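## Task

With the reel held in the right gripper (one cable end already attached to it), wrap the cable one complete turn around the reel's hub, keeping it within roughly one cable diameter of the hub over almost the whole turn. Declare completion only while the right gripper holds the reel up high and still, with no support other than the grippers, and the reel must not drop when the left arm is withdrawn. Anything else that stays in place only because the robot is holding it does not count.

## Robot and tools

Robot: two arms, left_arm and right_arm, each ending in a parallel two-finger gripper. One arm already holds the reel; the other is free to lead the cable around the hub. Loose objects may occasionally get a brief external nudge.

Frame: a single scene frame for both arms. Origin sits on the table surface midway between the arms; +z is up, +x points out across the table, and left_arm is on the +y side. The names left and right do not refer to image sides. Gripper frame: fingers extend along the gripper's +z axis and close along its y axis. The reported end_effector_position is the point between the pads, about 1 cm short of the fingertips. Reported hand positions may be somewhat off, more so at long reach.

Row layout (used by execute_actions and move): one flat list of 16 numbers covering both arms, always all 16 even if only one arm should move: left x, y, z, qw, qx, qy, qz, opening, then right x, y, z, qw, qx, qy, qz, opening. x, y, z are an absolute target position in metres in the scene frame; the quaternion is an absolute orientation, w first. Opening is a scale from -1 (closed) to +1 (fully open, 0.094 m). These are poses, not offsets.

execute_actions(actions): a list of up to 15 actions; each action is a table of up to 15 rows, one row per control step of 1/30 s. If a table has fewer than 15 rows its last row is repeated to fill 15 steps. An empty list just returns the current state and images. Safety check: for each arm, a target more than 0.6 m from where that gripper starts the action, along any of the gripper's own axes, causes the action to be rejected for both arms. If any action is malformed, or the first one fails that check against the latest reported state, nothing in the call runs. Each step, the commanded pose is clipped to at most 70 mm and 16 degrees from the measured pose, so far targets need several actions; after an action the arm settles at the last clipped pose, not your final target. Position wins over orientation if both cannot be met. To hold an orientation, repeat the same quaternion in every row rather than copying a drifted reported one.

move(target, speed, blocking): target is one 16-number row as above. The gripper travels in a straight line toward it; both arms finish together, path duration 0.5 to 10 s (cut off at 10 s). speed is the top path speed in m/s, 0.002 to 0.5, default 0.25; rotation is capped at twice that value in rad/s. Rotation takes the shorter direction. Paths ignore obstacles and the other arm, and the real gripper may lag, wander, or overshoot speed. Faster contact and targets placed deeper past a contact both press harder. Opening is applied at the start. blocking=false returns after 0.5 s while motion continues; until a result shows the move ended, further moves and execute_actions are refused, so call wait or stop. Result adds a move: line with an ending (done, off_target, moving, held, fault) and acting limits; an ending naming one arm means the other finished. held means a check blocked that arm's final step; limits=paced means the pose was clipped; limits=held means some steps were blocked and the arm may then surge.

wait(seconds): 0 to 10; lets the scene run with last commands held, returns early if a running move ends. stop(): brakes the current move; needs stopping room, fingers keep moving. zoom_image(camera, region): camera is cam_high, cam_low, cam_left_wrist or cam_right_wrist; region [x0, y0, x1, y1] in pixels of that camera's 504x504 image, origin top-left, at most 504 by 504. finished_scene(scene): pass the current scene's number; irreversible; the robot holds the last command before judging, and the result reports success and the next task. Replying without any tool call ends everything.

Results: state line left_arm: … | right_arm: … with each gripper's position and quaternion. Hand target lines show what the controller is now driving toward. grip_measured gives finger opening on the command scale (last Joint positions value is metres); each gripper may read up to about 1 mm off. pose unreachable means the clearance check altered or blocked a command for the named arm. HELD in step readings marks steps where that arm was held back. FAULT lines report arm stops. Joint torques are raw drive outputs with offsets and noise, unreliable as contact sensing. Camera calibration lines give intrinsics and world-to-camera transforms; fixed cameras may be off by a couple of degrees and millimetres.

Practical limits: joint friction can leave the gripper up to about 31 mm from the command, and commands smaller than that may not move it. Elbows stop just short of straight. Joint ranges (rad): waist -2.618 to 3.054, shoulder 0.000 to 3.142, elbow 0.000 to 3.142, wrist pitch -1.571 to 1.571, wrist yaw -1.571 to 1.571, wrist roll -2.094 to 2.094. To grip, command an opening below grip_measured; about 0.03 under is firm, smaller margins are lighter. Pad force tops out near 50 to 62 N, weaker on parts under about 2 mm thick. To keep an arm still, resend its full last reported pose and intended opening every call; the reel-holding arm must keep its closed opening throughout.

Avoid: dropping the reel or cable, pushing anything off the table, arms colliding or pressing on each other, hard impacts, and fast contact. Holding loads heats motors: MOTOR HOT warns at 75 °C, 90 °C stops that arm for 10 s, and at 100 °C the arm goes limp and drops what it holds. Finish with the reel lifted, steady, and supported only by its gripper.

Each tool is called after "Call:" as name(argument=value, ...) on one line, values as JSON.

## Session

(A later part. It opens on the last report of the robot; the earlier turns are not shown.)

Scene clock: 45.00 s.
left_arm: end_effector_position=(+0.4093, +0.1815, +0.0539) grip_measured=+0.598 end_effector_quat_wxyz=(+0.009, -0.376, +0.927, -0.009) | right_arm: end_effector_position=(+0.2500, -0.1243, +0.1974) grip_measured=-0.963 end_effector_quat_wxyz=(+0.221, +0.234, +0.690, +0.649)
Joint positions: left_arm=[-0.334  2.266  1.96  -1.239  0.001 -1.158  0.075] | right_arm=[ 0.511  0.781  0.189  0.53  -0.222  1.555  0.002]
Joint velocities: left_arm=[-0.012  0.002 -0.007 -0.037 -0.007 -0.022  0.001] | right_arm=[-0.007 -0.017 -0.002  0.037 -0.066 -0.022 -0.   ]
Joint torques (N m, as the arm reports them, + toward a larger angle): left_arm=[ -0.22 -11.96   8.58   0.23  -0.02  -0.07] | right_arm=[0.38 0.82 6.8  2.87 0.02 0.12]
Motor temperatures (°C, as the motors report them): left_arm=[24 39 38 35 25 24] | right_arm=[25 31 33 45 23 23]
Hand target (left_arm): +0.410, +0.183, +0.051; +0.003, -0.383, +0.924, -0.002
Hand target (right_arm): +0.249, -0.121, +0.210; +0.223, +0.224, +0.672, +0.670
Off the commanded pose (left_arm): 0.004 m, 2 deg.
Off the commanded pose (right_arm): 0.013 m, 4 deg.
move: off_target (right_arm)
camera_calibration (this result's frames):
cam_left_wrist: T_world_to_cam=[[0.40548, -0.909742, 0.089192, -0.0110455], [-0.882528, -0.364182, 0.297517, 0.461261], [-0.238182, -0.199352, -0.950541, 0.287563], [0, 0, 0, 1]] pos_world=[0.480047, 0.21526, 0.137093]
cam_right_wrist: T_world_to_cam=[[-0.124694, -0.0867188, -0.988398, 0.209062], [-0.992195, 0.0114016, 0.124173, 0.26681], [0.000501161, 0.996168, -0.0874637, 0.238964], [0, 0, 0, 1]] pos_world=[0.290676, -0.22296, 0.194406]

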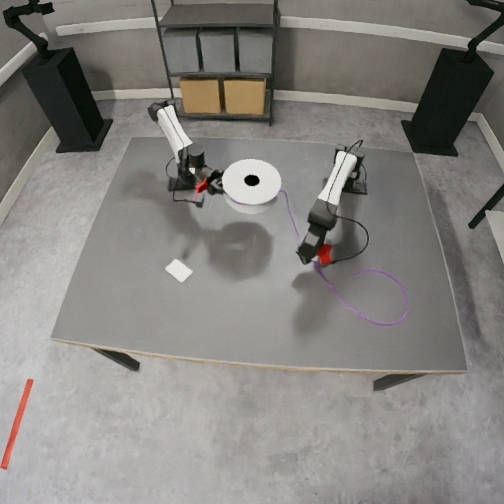

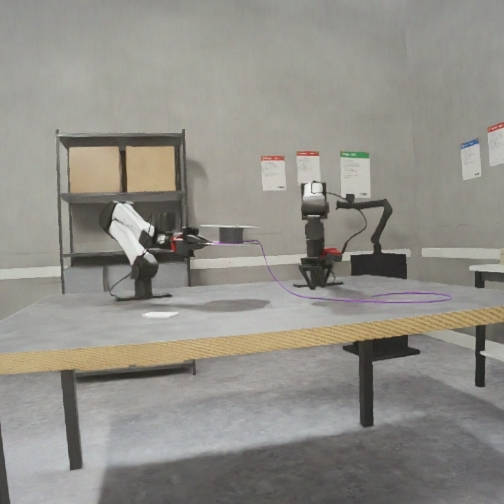

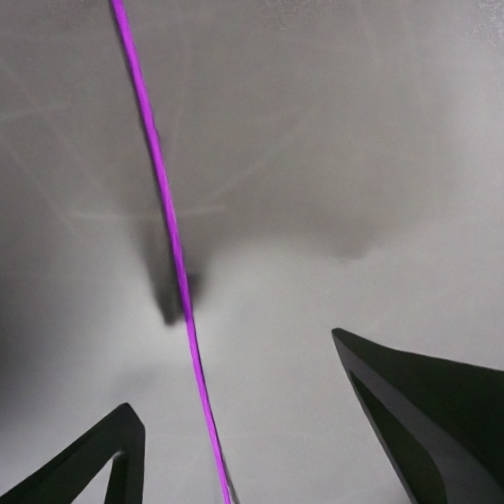

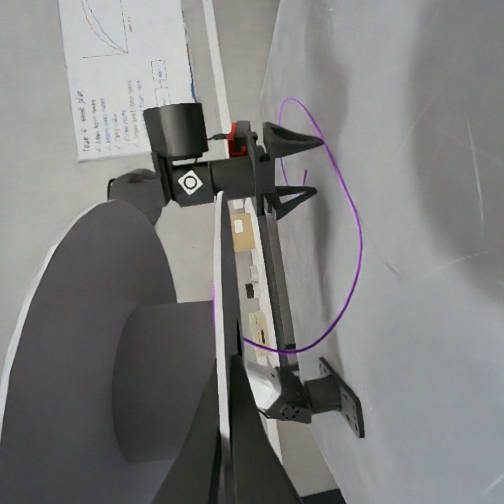

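Call:
move(target=[0.41,0.18,-0.005,0,-0.383,0.924,0,0.6,0.25,-0.12,0.21,0.2236,0.2236,0.671,0.671,-1], speed=0.1)

Call:
move(target=[0.41,0.18,-0.005,0,-0.383,0.924,0,-1,0.25,-0.12,0.21,0.2236,0.2236,0.671,0.671,-1])

Call:
move(target=[0.38,0.25,0.25,0,-0.383,0.924,0,-1,0.25,-0.12,0.21,0.2236,0.2236,0.671,0.671,-1])

Scene clock: 50.87 s.
left_arm: end_effector_position=(+0.4146, +0.1791, +0.0184) grip_measured=+0.599 end_effector_quat_wxyz=(+0.010, -0.380, +0.925, -0.010) | right_arm: end_effector_position=(+0.2500, -0.1243, +0.1971) grip_measured=-0.963 end_effector_quat_wxyz=(+0.221, +0.234, +0.690, +0.648)
Joint positions: left_arm=[-0.334  2.31   1.892 -1.126  0.001 -1.167  0.075] | right_arm=[ 0.511  0.781  0.189  0.528 -0.222  1.555  0.002]
Joint velocities: left_arm=[ 0.002 -0.027  0.002 -0.037  0.081 -0.007  0.001] | right_arm=[ 0.002 -0.007  0.002  0.022 -0.066 -0.066 -0.   ]
Joint torques (N m, as the arm reports them, + toward a larger angle): left_arm=[ -0.74 -11.25   4.29   0.68  -0.02  -0.04] | right_arm=[0.36 0.74 6.76 2.95 0.02 0.12]
Motor temperatures (°C, as the motors report them): left_arm=[24 39 38 34 25 24] | right_arm=[25 31 33 46 23 23]
Hand target (left_arm): +0.410, +0.180, -0.004; -0.001, -0.383, +0.924, +0.000
Hand target (right_arm): +0.249, -0.121, +0.210; +0.223, +0.224, +0.672, +0.670
Off the commanded pose (left_arm): 0.024 m, 2 deg.
Off the commanded pose (right_arm): 0.014 m, 4 deg.
move: off_target (left_arm, right_arm)
camera_calibration (this result's frames):
cam_left_wrist: T_world_to_cam=[[0.413671, -0.905921, 0.0904643, -0.0162034], [-0.879549, -0.372004, 0.29666, 0.475758], [-0.235097, -0.202287, -0.950689, 0.253873], [0, 0, 0, 1]] pos_world=[0.48484, 0.21366, 0.101682]
cam_right_wrist: T_world_to_cam=[[-0.125855, -0.0876814, -0.988166, 0.208819], [-0.992049, 0.0115231, 0.125327, 0.266589], [0.000397859, 0.996082, -0.0884345, 0.239153], [0, 0, 0, 1]] pos_world=[0.290655, -0.222978, 0.194087]

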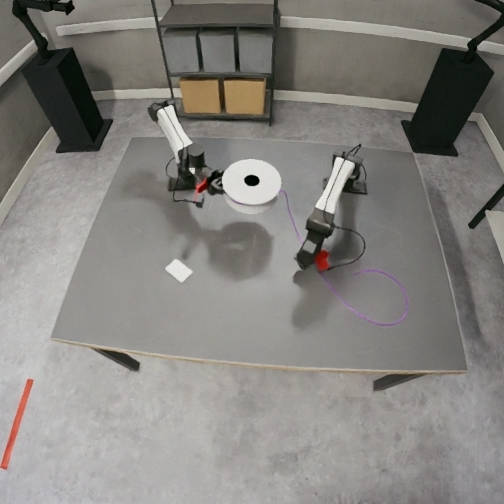

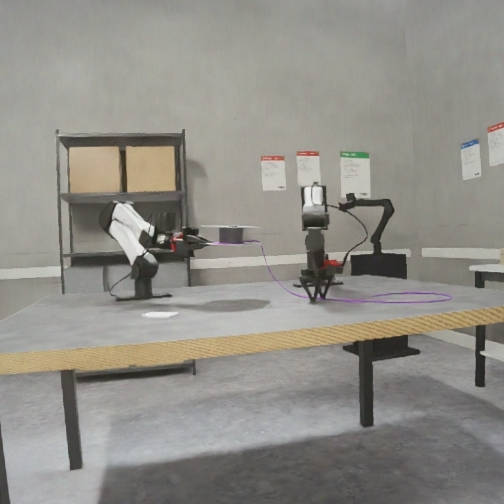

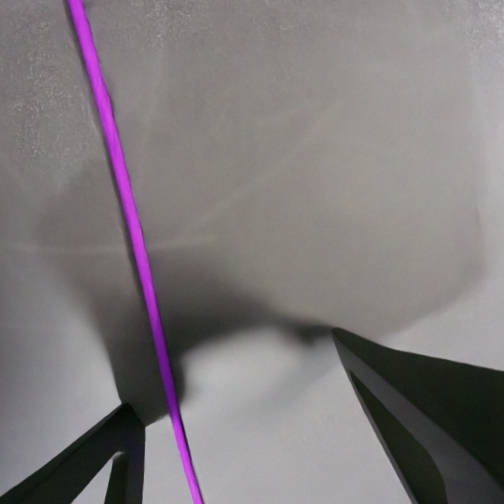

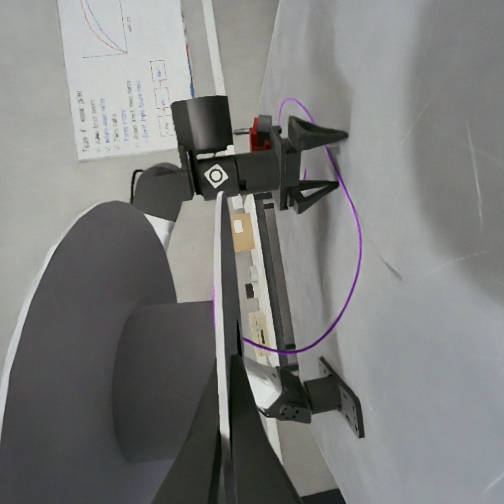

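Scene clock: 51.70 s.
left_arm: end_effector_position=(+0.4161, +0.1786, +0.0188) grip_measured=-0.972 end_effector_quat_wxyz=(+0.012, -0.380, +0.925, -0.012) | right_arm: end_effector_position=(+0.2500, -0.1243, +0.1969) grip_measured=-0.963 end_effector_quat_wxyz=(+0.221, +0.235, +0.690, +0.648)
Joint positions: left_arm=[-0.334  2.309  1.892 -1.12   0.    -1.167  0.001] | right_arm=[ 0.511  0.781  0.189  0.527 -0.222  1.555  0.002]
Joint velocities: left_arm=[-0.002 -0.002 -0.002 -0.051  0.007 -0.007  0.001] | right_arm=[ 0.002 -0.002  0.002  0.007 -0.007  0.022  0.001]
Joint torques (N m, as the arm reports them, + toward a larger angle): left_arm=[ -0.75 -11.42   4.     0.66  -0.03  -0.04] | right_arm=[0.34 0.75 6.8  2.93 0.01 0.13]
Motor temperatures (°C, as the motors report them): left_arm=[24 39 38 34 25 24] | right_arm=[25 31 34 46 23 23]
Hand target (left_arm): +0.410, +0.180, -0.004; -0.000, -0.383, +0.924, +0.000
Hand target (right_arm): +0.249, -0.121, +0.210; +0.223, +0.224, +0.672, +0.670
Off the commanded pose (left_arm): 0.025 m, 2 deg.
Off the commanded pose (right_arm): 0.014 m, 4 deg.
move: off_target (left_arm, right_arm)
camera_calibration (this result's frames):
cam_left_wrist: T_world_to_cam=[[0.413044, -0.905694, 0.0954589, -0.0172752], [-0.88156, -0.371313, 0.29151, 0.477622], [-0.228574, -0.20456, -0.951793, 0.2522], [0, 0, 0, 1]] pos_world=[0.485835, 0.213291, 0.10246]
cam_right_wrist: T_world_to_cam=[[-0.126436, -0.0881627, -0.988049, 0.208698], [-0.991975, 0.0115843, 0.125904, 0.266478], [0.000345781, 0.996039, -0.0889198, 0.239247], [0, 0, 0, 1]] pos_world=[0.290644, -0.222987, 0.193927]

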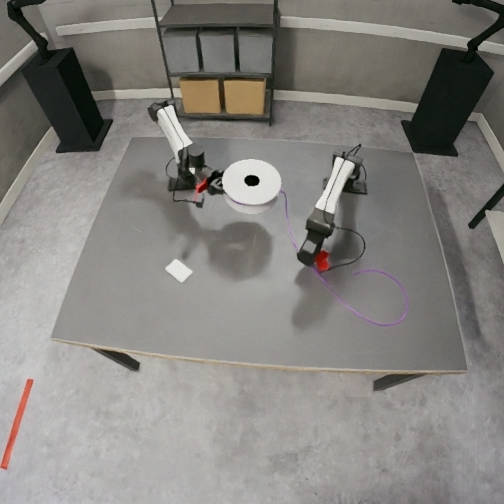

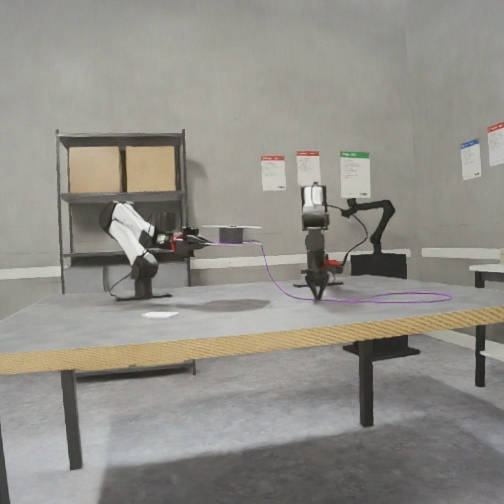

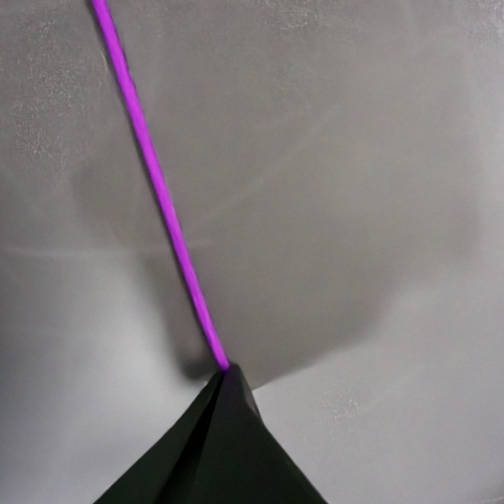

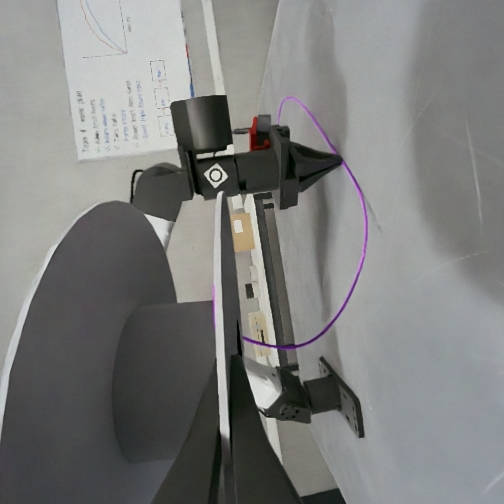

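Scene clock: 53.10 s.
left_arm: end_effector_position=(+0.3767, +0.2479, +0.2497) grip_measured=-0.972 end_effector_quat_wxyz=(+0.109, -0.382, +0.914, -0.084) | right_arm: end_effector_position=(+0.2500, -0.1243, +0.1971) grip_measured=-0.963 end_effector_quat_wxyz=(+0.221, +0.234, +0.690, +0.648)
Joint positions: left_arm=[-0.209  1.91   2.183 -1.567  0.    -1.053  0.001] | right_arm=[ 0.511  0.781  0.189  0.528 -0.222  1.555  0.002]
Joint velocities: left_arm=[-0.007 -0.017 -0.017  0.007  0.022 -0.007  0.001] | right_arm=[ 0.002 -0.002 -0.017 -0.022  0.051 -0.022  0.001]
Joint torques (N m, as the arm reports them, + toward a larger angle): left_arm=[-0.02 -9.45  7.51  0.67 -0.01  0.18] | right_arm=[0.39 0.79 6.74 2.93 0.02 0.13]
Motor temperatures (°C, as the motors report them): left_arm=[24 39 38 34 25 24] | right_arm=[25 31 34 46 23 23]
Hand target (left_arm): +0.375, +0.251, +0.249; +0.104, -0.379, +0.916, -0.079
Hand target (right_arm): +0.249, -0.121, +0.210; +0.223, +0.224, +0.672, +0.670
Off the commanded pose (left_arm): 0.004 m, 16 deg.
Off the commanded pose (right_arm): 0.014 m, 4 deg.
joint sent to its limit (left arm) — the command would take joint 4 (wrist pitch) past its lower limit, so that joint was sent only as far as its limit.
move: off_target (left_arm, right_arm)
camera_calibration (this result's frames):
cam_left_wrist: T_world_to_cam=[[0.383747, -0.8906, 0.244067, 0.00991889], [-0.923438, -0.370208, 0.101036, 0.464378], [0.000372464, -0.264153, -0.964481, 0.408846], [0, 0, 0, 1]] pos_world=[0.424866, 0.288748, 0.344984]
cam_right_wrist: T_world_to_cam=[[-0.125855, -0.0876814, -0.988166, 0.208819], [-0.992049, 0.0115231, 0.125327, 0.266589], [0.000397859, 0.996082, -0.0884345, 0.239153], [0, 0, 0, 1]] pos_world=[0.290655, -0.222978, 0.194087]

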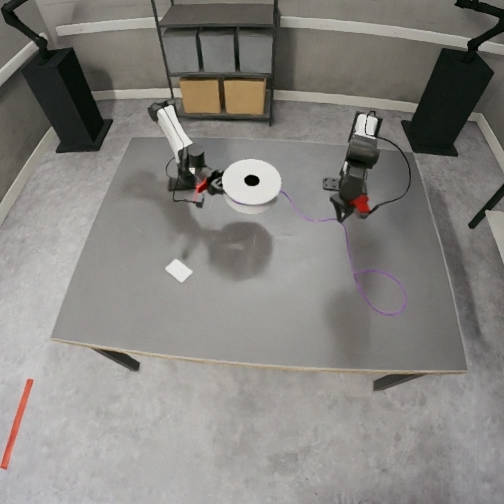

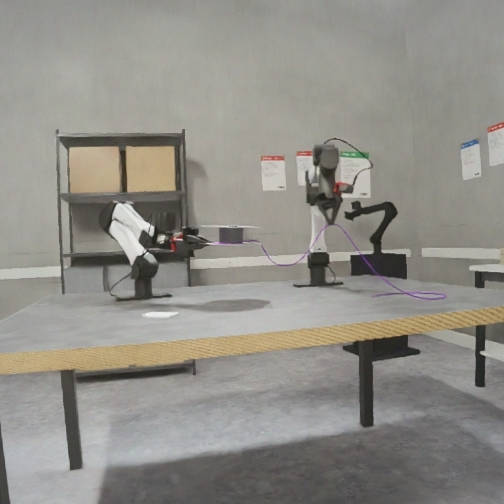

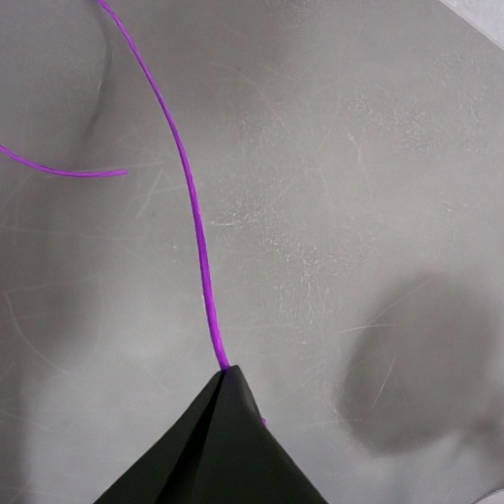

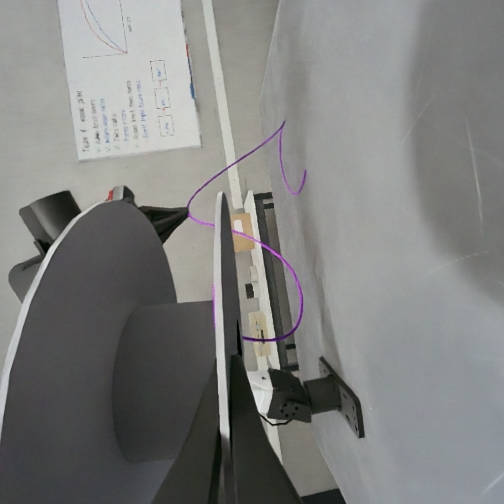

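Call:
move(target=[0.18,0.22,0.30,0,0,1,0,-1,0.25,-0.12,0.21,0.2236,0.2236,0.671,0.671,-1])

Call:
move(target=[0.08,0.02,0.36,0,0,1,0,-1,0.25,-0.12,0.21,0.2236,0.2236,0.671,0.671,-1])

Call:
move(target=[0.20,-0.16,0.40,0,0,1,0,-1,0.25,-0.12,0.21,0.2236,0.2236,0.671,0.671,-1])

Scene clock: 60.33 s.
left_arm: end_effector_position=(+0.1858, +0.2172, +0.3065) grip_measured=-0.972 end_effector_quat_wxyz=(+0.185, -0.020, +0.973, -0.136) | right_arm: end_effector_position=(+0.2500, -0.1243, +0.1973) grip_measured=-0.963 end_effector_quat_wxyz=(+0.221, +0.234, +0.690, +0.648)
Joint positions: left_arm=[-0.555  1.227  1.696 -1.576  0.003 -0.65   0.001] | right_arm=[ 0.511  0.781  0.189  0.529 -0.222  1.555  0.002]
Joint velocities: left_arm=[-0.007  0.002 -0.027  0.037 -0.066 -0.022 -0.   ] | right_arm=[-0.002 -0.002  0.002 -0.022 -0.081 -0.022 -0.   ]
Joint torques (N m, as the arm reports them, + toward a larger angle): left_arm=[-1.42 -3.46  4.11  1.07  0.03  0.18] | right_arm=[0.41 0.81 6.82 2.91 0.01 0.13]
Motor temperatures (°C, as the motors report them): left_arm=[24 38 38 34 25 24] | right_arm=[25 30 34 47 23 23]
Hand target (left_arm): +0.180, +0.218, +0.298; +0.173, -0.008, +0.977, -0.128
Hand target (right_arm): +0.249, -0.121, +0.210; +0.223, +0.224, +0.672, +0.670
Off the commanded pose (left_arm): 0.009 m, 27 deg; orientation clipped at the last step of the last action.
Off the commanded pose (right_arm): 0.013 m, 4 deg.
joint sent to its limit (left arm) — the command would take joint 4 (wrist pitch) past its lower limit, so that joint was sent only as far as its limit.
move: off_target (left_arm, right_arm); limits=paced
camera_calibration (this result's frames):
cam_left_wrist: T_world_to_cam=[[-0.354618, -0.913984, 0.197177, 0.198628], [-0.93368, 0.334902, -0.126815, 0.189523], [0.049872, -0.229071, -0.972131, 0.441171], [0, 0, 0, 1]] pos_world=[0.225389, 0.219131, 0.413745]
cam_right_wrist: T_world_to_cam=[[-0.124985, -0.0869595, -0.98834, 0.209001], [-0.992159, 0.0114319, 0.124462, 0.266754], [0.000475443, 0.996146, -0.0877064, 0.239011], [0, 0, 0, 1]] pos_world=[0.290671, -0.222965, 0.194326]

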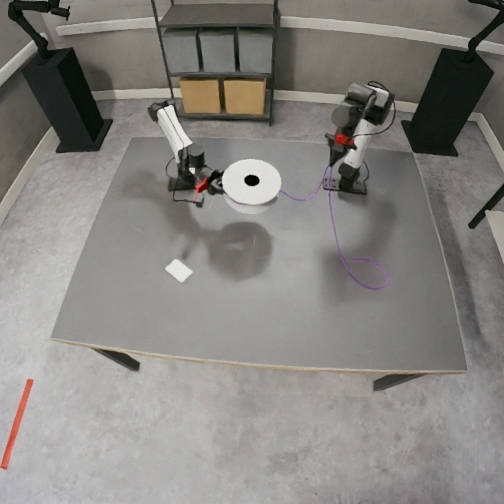

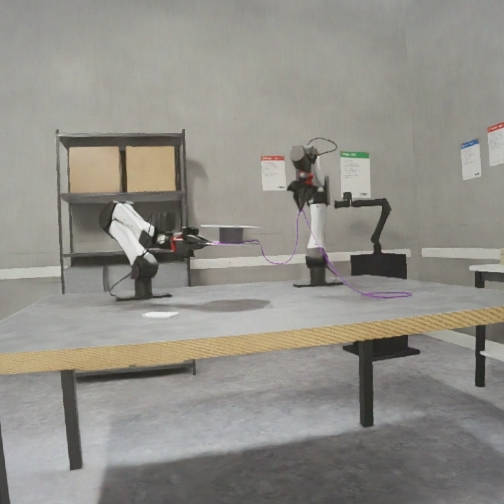

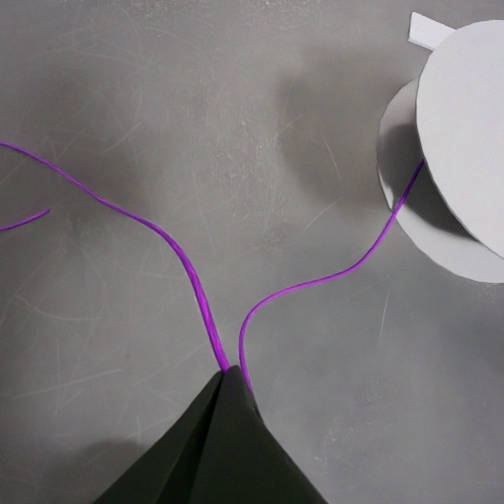

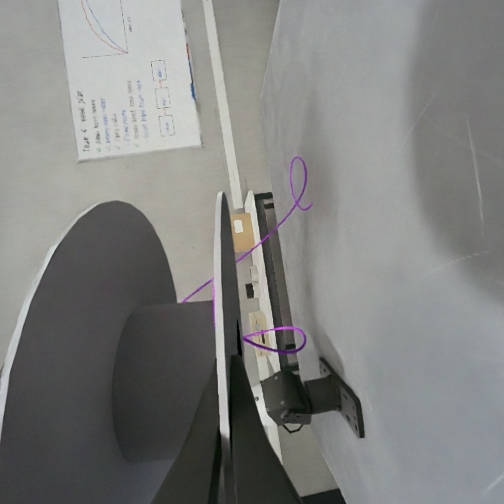

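Scene clock: 62.30 s.
left_arm: end_effector_position=(+0.0825, +0.0235, +0.3563) grip_measured=-0.972 end_effector_quat_wxyz=(+0.094, +0.024, +0.958, -0.268) | right_arm: end_effector_position=(+0.2501, -0.1243, +0.1976) grip_measured=-0.963 end_effector_quat_wxyz=(+0.222, +0.234, +0.689, +0.649)
Joint positions: left_arm=[-1.276  1.622  2.207 -1.58  -0.039 -1.269  0.001] | right_arm=[ 0.511  0.781  0.189  0.53  -0.222  1.555  0.002]
Joint velocities: left_arm=[ 0.002 -0.007  0.012 -0.022  0.007 -0.022 -0.001] | right_arm=[ 0.007 -0.012  0.012 -0.037 -0.037  0.037  0.   ]
Joint torques (N m, as the arm reports them, + toward a larger angle): left_arm=[ 0.39 -5.46  7.49  1.25  0.09 -0.02] | right_arm=[0.38 0.82 6.78 2.9  0.02 0.13]
Motor temperatures (°C, as the motors report them): left_arm=[24 38 38 34 25 24] | right_arm=[25 30 34 47 23 23]
Hand target (left_arm): +0.084, +0.022, +0.360; +0.088, +0.015, +0.958, -0.274
Hand target (right_arm): +0.249, -0.121, +0.210; +0.223, +0.224, +0.672, +0.670
Off the commanded pose (left_arm): 0.006 m, 33 deg; orientation clipped at the last step of the last action.
Off the commanded pose (right_arm): 0.013 m, 4 deg.
joint sent to its limit (left arm) — the command would take joint 4 (wrist pitch) past its lower limit, so that joint was sent only as far as its limit.
move: off_target (left_arm, right_arm); limits=paced
camera_calibration (this result's frames):
cam_left_wrist: T_world_to_cam=[[-0.436901, -0.766396, 0.470908, -0.119108], [-0.886868, 0.454476, -0.0831695, 0.142125], [-0.150276, -0.45397, -0.878253, 0.4387], [0, 0, 0, 1]] pos_world=[0.139934, 0.0432807, 0.453199]
cam_right_wrist: T_world_to_cam=[[-0.124114, -0.0862374, -0.988513, 0.209183], [-0.992268, 0.0113413, 0.123596, 0.26692], [0.000552385, 0.99621, -0.0869782, 0.238869], [0, 0, 0, 1]] pos_world=[0.290687, -0.222952, 0.194566]

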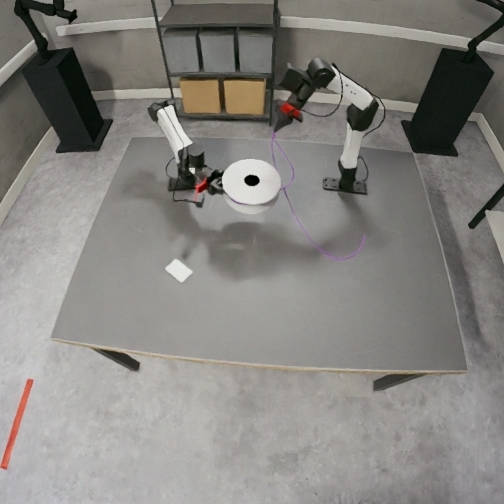

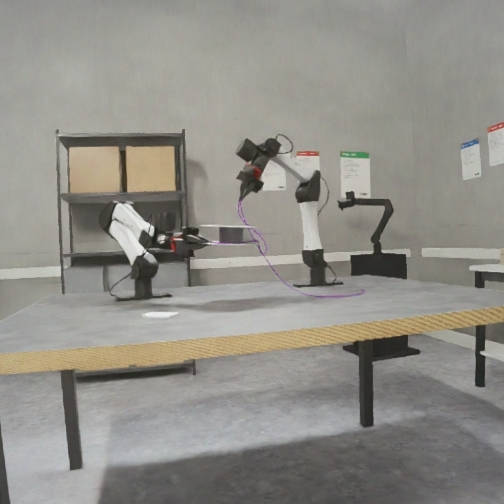

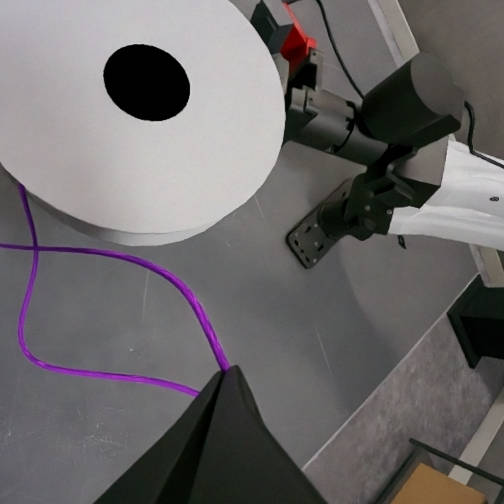

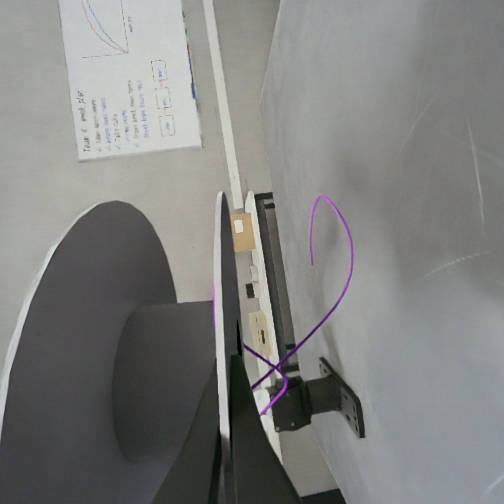

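Scene clock: 64.20 s.
left_arm: end_effector_position=(+0.1982, -0.1540, +0.3960) grip_measured=-0.972 end_effector_quat_wxyz=(+0.182, -0.008, +0.871, -0.455) | right_arm: end_effector_position=(+0.2500, -0.1243, +0.1974) grip_measured=-0.963 end_effector_quat_wxyz=(+0.221, +0.234, +0.690, +0.649)
Joint positions: left_arm=[-1.138  2.203  2.859 -1.202 -0.008 -1.204  0.001] | right_arm=[ 0.511  0.781  0.189  0.53  -0.222  1.555  0.002]
Joint velocities: left_arm=[-0.007 -0.017 -0.012  0.066 -0.022  0.051 -0.   ] | right_arm=[-0.002 -0.017  0.007 -0.051 -0.066 -0.066 -0.   ]
Joint torques (N m, as the arm reports them, + toward a larger angle): left_arm=[  0.11 -11.04   7.73   1.86   0.1    0.21] | right_arm=[0.37 0.81 6.82 2.89 0.02 0.12]
Motor temperatures (°C, as the motors report them): left_arm=[24 38 38 35 25 24] | right_arm=[25 30 34 47 23 23]
Hand target (left_arm): +0.202, -0.157, +0.400; +0.186, -0.004, +0.865, -0.465
Hand target (right_arm): +0.249, -0.121, +0.210; +0.223, +0.224, +0.672, +0.670
Off the commanded pose (left_arm): 0.007 m, 59 deg; orientation clipped at the last step of the last action.
Off the commanded pose (right_arm): 0.013 m, 4 deg.
elbow stopped short (left arm): the move would have taken joint 3 (elbow) straighter than the controller allows; a more bent joint 3 avoids this.
move: off_target (left_arm, right_arm); limits=paced
camera_calibration (this result's frames):
cam_left_wrist: T_world_to_cam=[[-0.484762, -0.553946, 0.676868, -0.262638], [-0.874501, 0.292835, -0.386648, 0.421469], [0.0159718, -0.779353, -0.626381, 0.227527], [0, 0, 0, 1]] pos_world=[0.237625, -0.0915842, 0.48325]
cam_right_wrist: T_world_to_cam=[[-0.124694, -0.0867188, -0.988398, 0.209062], [-0.992195, 0.0114016, 0.124173, 0.26681], [0.000501161, 0.996168, -0.0874637, 0.238964], [0, 0, 0, 1]] pos_world=[0.290676, -0.22296, 0.194406]

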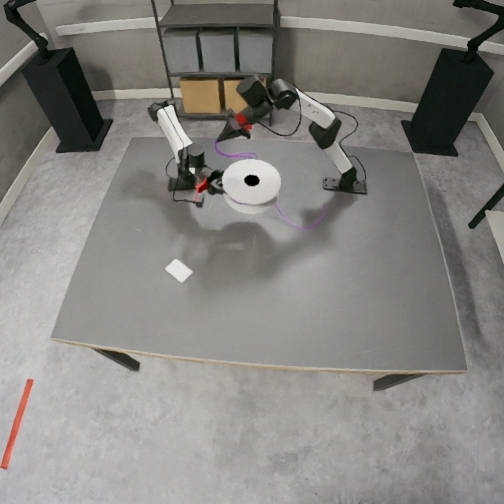

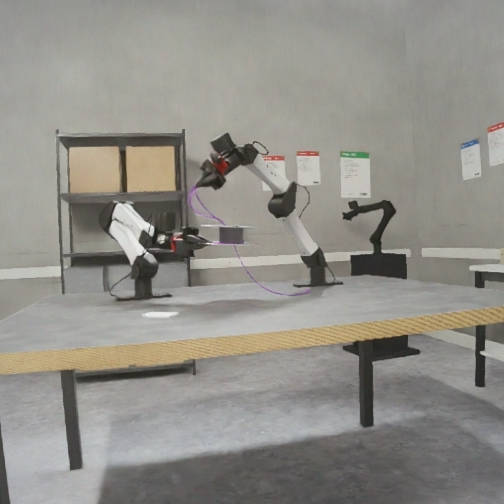

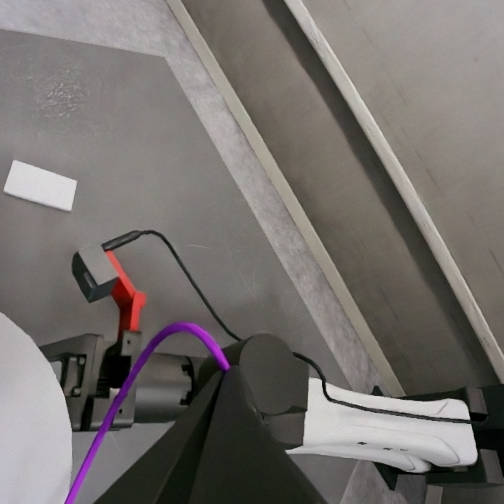

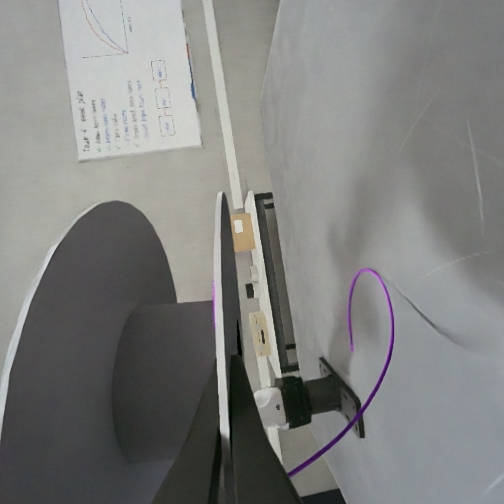

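Call:
move(target=[0.38,-0.19,0.38,0.18,0,0.87,-0.45,-1,0.25,-0.12,0.21,0.2236,0.2236,0.671,0.671,-1])

Call:
move(target=[0.49,-0.08,0.28,0.18,0,0.87,-0.45,-1,0.25,-0.12,0.21,0.2236,0.2236,0.671,0.671,-1])

Scene clock: 68.47 s.
left_arm: end_effector_position=(+0.3804, -0.1830, +0.3763) grip_measured=-0.972 end_effector_quat_wxyz=(+0.260, -0.019, +0.788, -0.558) | right_arm: end_effector_position=(+0.2501, -0.1243, +0.1981) grip_measured=-0.963 end_effector_quat_wxyz=(+0.222, +0.234, +0.689, +0.649)
Joint positions: left_arm=[-0.837  2.445  2.859 -0.666  0.214 -1.105  0.001] | right_arm=[ 0.511  0.781  0.189  0.532 -0.222  1.555  0.002]
Joint velocities: left_arm=[ 0.007  0.002 -0.007  0.037  0.022 -0.037  0.001] | right_arm=[-0.012 -0.002  0.007 -0.022 -0.022  0.022  0.   ]
Joint torques (N m, as the arm reports them, + toward a larger angle): left_arm=[ -0.89 -14.01   8.91   2.07   0.15   0.11] | right_arm=[0.37 0.85 6.79 2.91 0.01 0.13]
Motor temperatures (°C, as the motors report them): left_arm=[24 38 39 36 25 24] | right_arm=[25 30 34 48 23 23]
Hand target (left_arm): +0.379, -0.187, +0.381; +0.262, -0.013, +0.780, -0.567
Hand target (right_arm): +0.249, -0.121, +0.210; +0.223, +0.224, +0.672, +0.670
Off the commanded pose (left_arm): 0.008 m, 18 deg; orientation clipped at the last step of the last action.
Off the commanded pose (right_arm): 0.013 m, 3 deg.
elbow stopped short (left arm): the move would have taken joint 3 (elbow) straighter than the controller allows; a more bent joint 3 avoids this.
move: off_target (left_arm, right_arm); limits=paced
camera_calibration (this result's frames):
cam_left_wrist: T_world_to_cam=[[-0.568643, -0.401931, 0.717703, -0.132663], [-0.809976, 0.121416, -0.573756, 0.596208], [0.14347, -0.907585, -0.394597, 0.0304759], [0, 0, 0, 1]] pos_world=[0.403104, -0.0980509, 0.449316]
cam_right_wrist: T_world_to_cam=[[-0.122662, -0.0850337, -0.988799, 0.209485], [-0.992448, 0.0111916, 0.122153, 0.267197], [0.000679196, 0.996315, -0.0857643, 0.238632], [0, 0, 0, 1]] pos_world=[0.290713, -0.22293, 0.194966]

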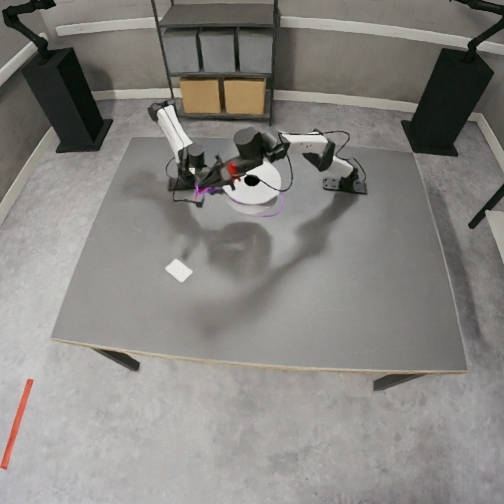

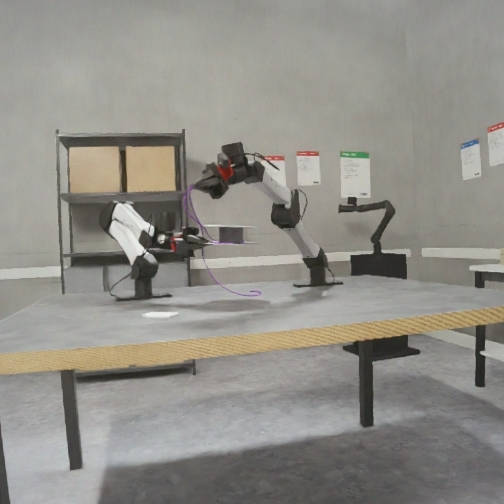

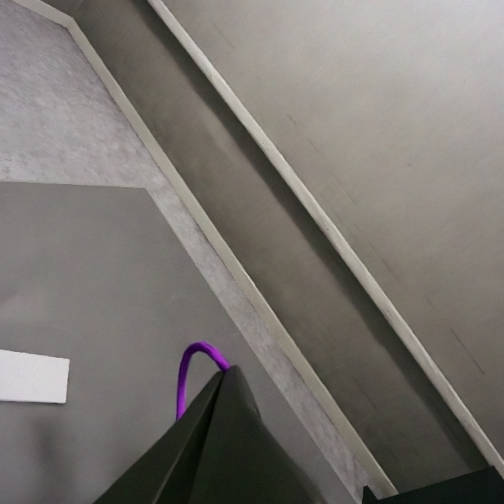

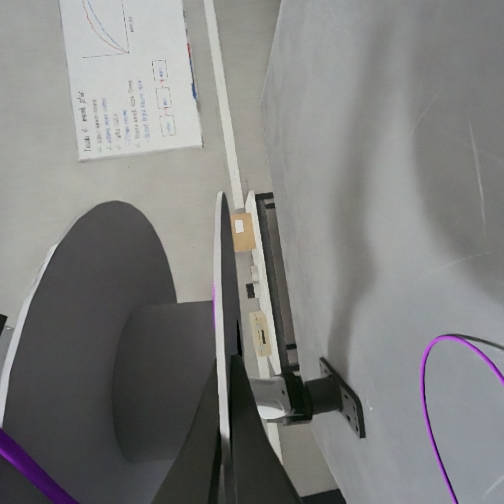

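Scene clock: 69.73 s.
left_arm: end_effector_position=(+0.4915, -0.0771, +0.2781) grip_measured=-0.972 end_effector_quat_wxyz=(+0.213, -0.021, +0.851, -0.480) | right_arm: end_effector_position=(+0.2500, -0.1243, +0.1971) grip_measured=-0.963 end_effector_quat_wxyz=(+0.221, +0.234, +0.690, +0.648)
Joint positions: left_arm=[-0.538  2.55   2.859 -0.838  0.475 -0.917  0.001] | right_arm=[ 0.511  0.781  0.189  0.528 -0.222  1.555  0.002]
Joint velocities: left_arm=[-0.007  0.002  0.002 -0.022 -0.007  0.037 -0.   ] | right_arm=[-0.002  0.007 -0.017  0.007 -0.022  0.007 -0.001]
Joint torques (N m, as the arm reports them, + toward a larger angle): left_arm=[ -0.76 -15.59   8.98   1.64   0.28   0.23] | right_arm=[0.39 0.77 6.78 2.89 0.01 0.13]
Motor temperatures (°C, as the motors report them): left_arm=[24 39 39 36 25 24] | right_arm=[25 30 34 48 23 23]
Hand target (left_arm): +0.488, -0.079, +0.280; +0.213, -0.012, +0.850, -0.481
Hand target (right_arm): +0.249, -0.121, +0.210; +0.223, +0.224, +0.672, +0.670
Off the commanded pose (left_arm): 0.004 m, 6 deg.
Off the commanded pose (right_arm): 0.014 m, 4 deg.
elbow stopped short (left arm): the move would have taken joint 3 (elbow) straighter than the controller allows; a more bent joint 3 avoids this.
move: off_target (left_arm, right_arm)
camera_calibration (this result's frames):
cam_left_wrist: T_world_to_cam=[[-0.495313, -0.530242, 0.688119, 0.00586339], [-0.864955, 0.227411, -0.447366, 0.617052], [0.0807268, -0.816779, -0.571275, 0.158917], [0, 0, 0, 1]] pos_world=[0.523797, -0.00741495, 0.362799]
cam_right_wrist: T_world_to_cam=[[-0.125565, -0.0874408, -0.988224, 0.20888], [-0.992085, 0.0114926, 0.125039, 0.266644], [0.000423792, 0.996103, -0.0881918, 0.239105], [0, 0, 0, 1]] pos_world=[0.29066, -0.222974, 0.194166]

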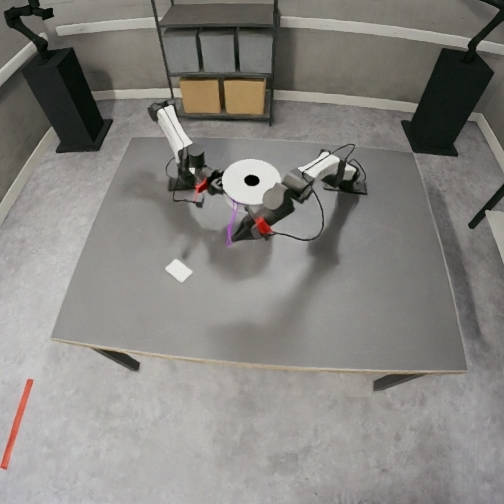

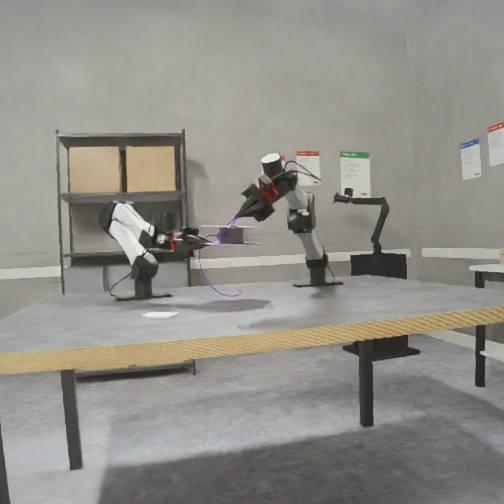

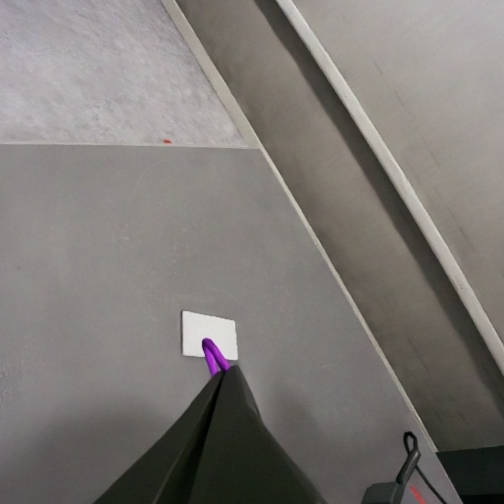

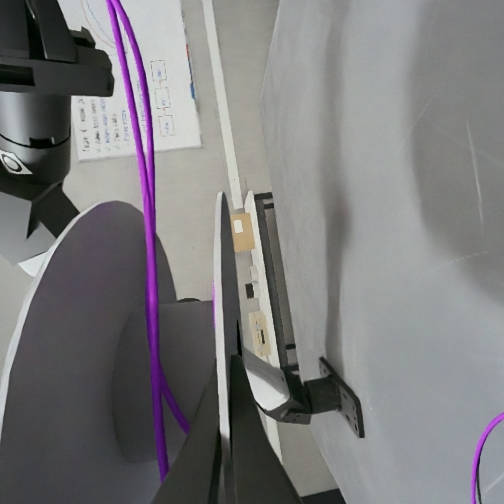

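Call:
move(target=[0.44,0.10,0.25,0,-0.38,0.92,0,-1,0.25,-0.12,0.21,0.2236,0.2236,0.671,0.671,-1])

Call:
move(target=[0.30,0.16,0.25,0,0,1,0,-1,0.25,-0.12,0.21,0.2236,0.2236,0.671,0.671,-1])

Scene clock: 76.23 s.
left_arm: end_effector_position=(+0.4380, +0.0898, +0.2487) grip_measured=-0.972 end_effector_quat_wxyz=(+0.133, -0.356, +0.902, -0.205) | right_arm: end_effector_position=(+0.2500, -0.1243, +0.1972) grip_measured=-0.963 end_effector_quat_wxyz=(+0.221, +0.234, +0.690, +0.648)
Joint positions: left_arm=[-0.462  2.371  2.859 -1.568  0.05  -1.28   0.001] | right_arm=[ 0.511  0.781  0.189  0.529 -0.222  1.555  0.002]
Joint velocities: left_arm=[-0.012 -0.007 -0.017 -0.007 -0.066 -0.037  0.   ] | right_arm=[ 0.012 -0.017  0.007  0.022  0.022  0.051 -0.   ]
Joint torques (N m, as the arm reports them, + toward a larger angle): left_arm=[  0.02 -14.4    5.88   1.    -0.22  -0.03] | right_arm=[0.36 0.76 6.78 2.85 0.01 0.13]
Motor temperatures (°C, as the motors report them): left_arm=[24 41 39 36 25 24] | right_arm=[25 30 35 49 23 23]
Hand target (left_arm): +0.437, +0.098, +0.248; +0.135, -0.369, +0.899, -0.193
Hand target (right_arm): +0.249, -0.121, +0.210; +0.223, +0.224, +0.672, +0.670
Off the commanded pose (left_arm): 0.010 m, 28 deg; orientation clipped at the last step of the last action.
Off the commanded pose (right_arm): 0.013 m, 4 deg.
elbow stopped short (left arm): the move would have taken joint 3 (elbow) straighter than the controller allows; a more bent joint 3 avoids this.
joint sent to its limit (left arm) — the command would take joint 4 (wrist pitch) past its lower limit, so that joint was sent only as far as its limit.
move: off_target (left_arm, right_arm); limits=paced
camera_calibration (this result's frames):
cam_left_wrist: T_world_to_cam=[[0.280992, -0.839392, 0.465257, -0.168709], [-0.953246, -0.30028, 0.0339639, 0.485993], [0.111199, -0.453048, -0.884524, 0.314632], [0, 0, 0, 1]] pos_world=[0.475691, 0.146864, 0.340286]
cam_right_wrist: T_world_to_cam=[[-0.125275, -0.0872002, -0.988283, 0.20894], [-0.992122, 0.0114622, 0.12475, 0.266699], [0.000449653, 0.996125, -0.0879491, 0.239058], [0, 0, 0, 1]] pos_world=[0.290666, -0.222969, 0.194246]

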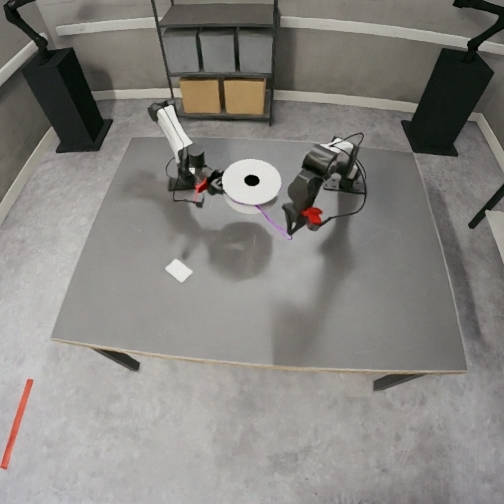

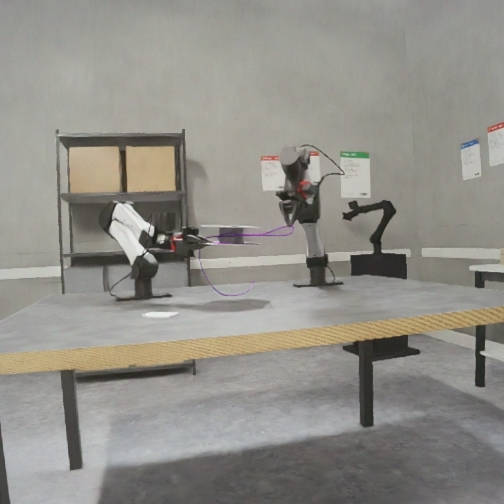

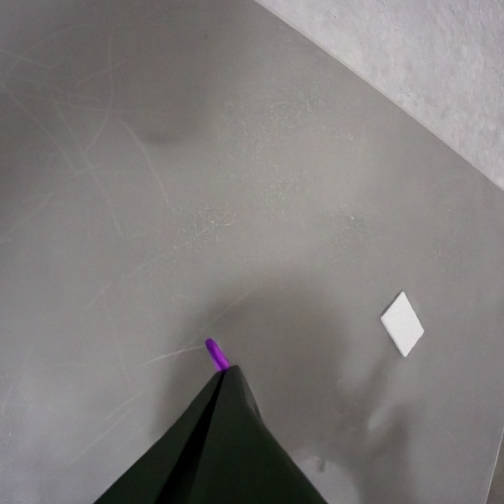

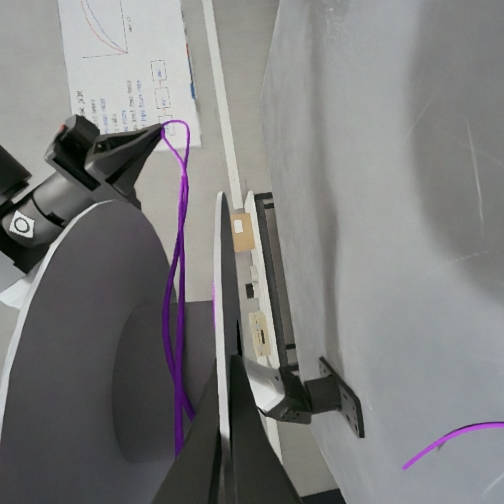

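Scene clock: 78.57 s.
left_arm: end_effector_position=(+0.3056, +0.1526, +0.2554) grip_measured=-0.972 end_effector_quat_wxyz=(+0.104, -0.013, +0.991, -0.083) | right_arm: end_effector_position=(+0.2495, -0.1239, +0.1974) grip_measured=-0.963 end_effector_quat_wxyz=(+0.220, +0.233, +0.690, +0.649)
Joint positions: left_arm=[-0.501  1.813  2.082 -1.575  0.028 -0.584  0.001] | right_arm=[ 0.511  0.781  0.189  0.53  -0.226  1.555  0.002]
Joint velocities: left_arm=[-0.007 -0.017  0.007  0.007 -0.051  0.022 -0.   ] | right_arm=[-0.007 -0.002 -0.032  0.095 -0.051  0.037  0.   ]
Joint torques (N m, as the arm reports them, + toward a larger angle): left_arm=[ -1.23 -10.11   4.41   0.72  -0.22   0.21] | right_arm=[0.35 0.81 6.8  2.92 0.05 0.12]
Motor temperatures (°C, as the motors report them): left_arm=[24 42 39 36 25 24] | right_arm=[25 30 35 49 23 23]
Hand target (left_arm): +0.300, +0.157, +0.249; +0.096, -0.004, +0.993, -0.065
Hand target (right_arm): +0.249, -0.121, +0.210; +0.223, +0.224, +0.672, +0.670
Off the commanded pose (left_arm): 0.011 m, 15 deg.
Off the commanded pose (right_arm): 0.013 m, 4 deg.
joint sent to its limit (left arm) — the command would take joint 4 (wrist pitch) past its lower limit, so that joint was sent only as far as its limit.
move: off_target (left_arm, right_arm); limits=paced
camera_calibration (this result's frames):
cam_left_wrist: T_world_to_cam=[[-0.341142, -0.927246, 0.154391, 0.201018], [-0.932788, 0.354246, 0.0664573, 0.263984], [-0.116315, -0.121342, -0.985772, 0.408547], [0, 0, 0, 1]] pos_world=[0.362337, 0.142452, 0.354155]
cam_right_wrist: T_world_to_cam=[[-0.124514, -0.0870125, -0.988395, 0.208958], [-0.992212, 0.00760119, 0.124325, 0.265791], [-0.00330487, 0.996178, -0.0872813, 0.239482], [0, 0, 0, 1]] pos_world=[0.290531, -0.222405, 0.194391]

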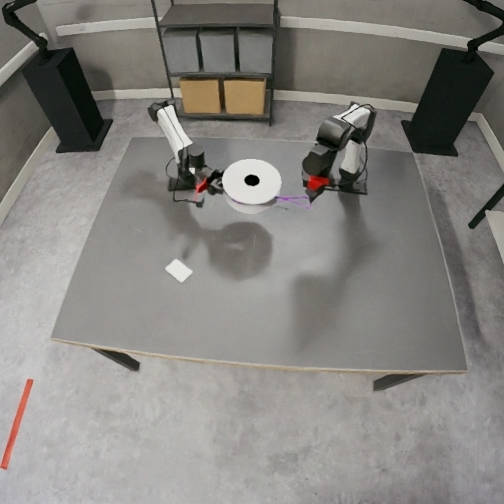

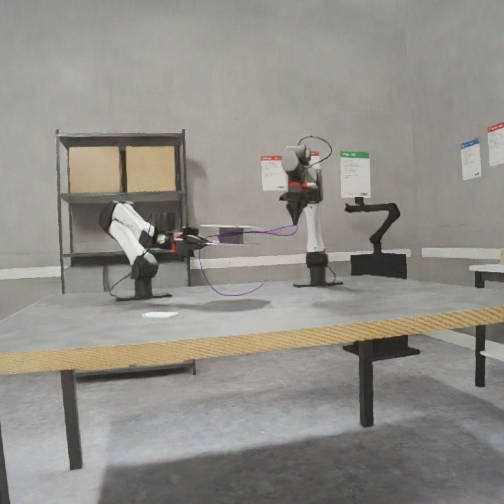

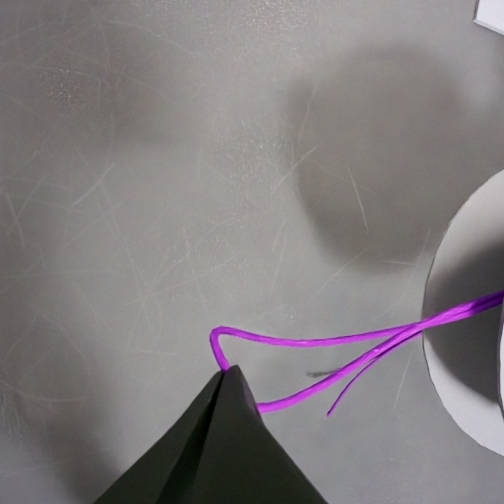

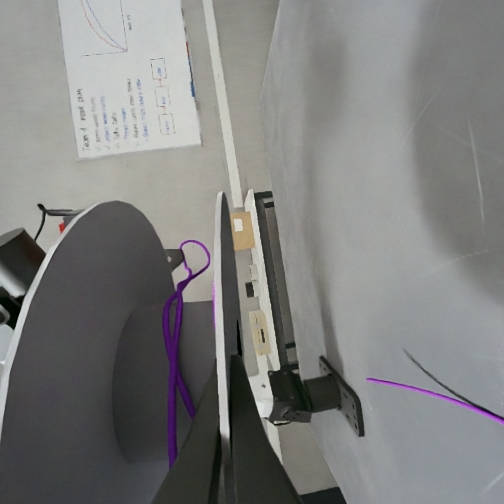

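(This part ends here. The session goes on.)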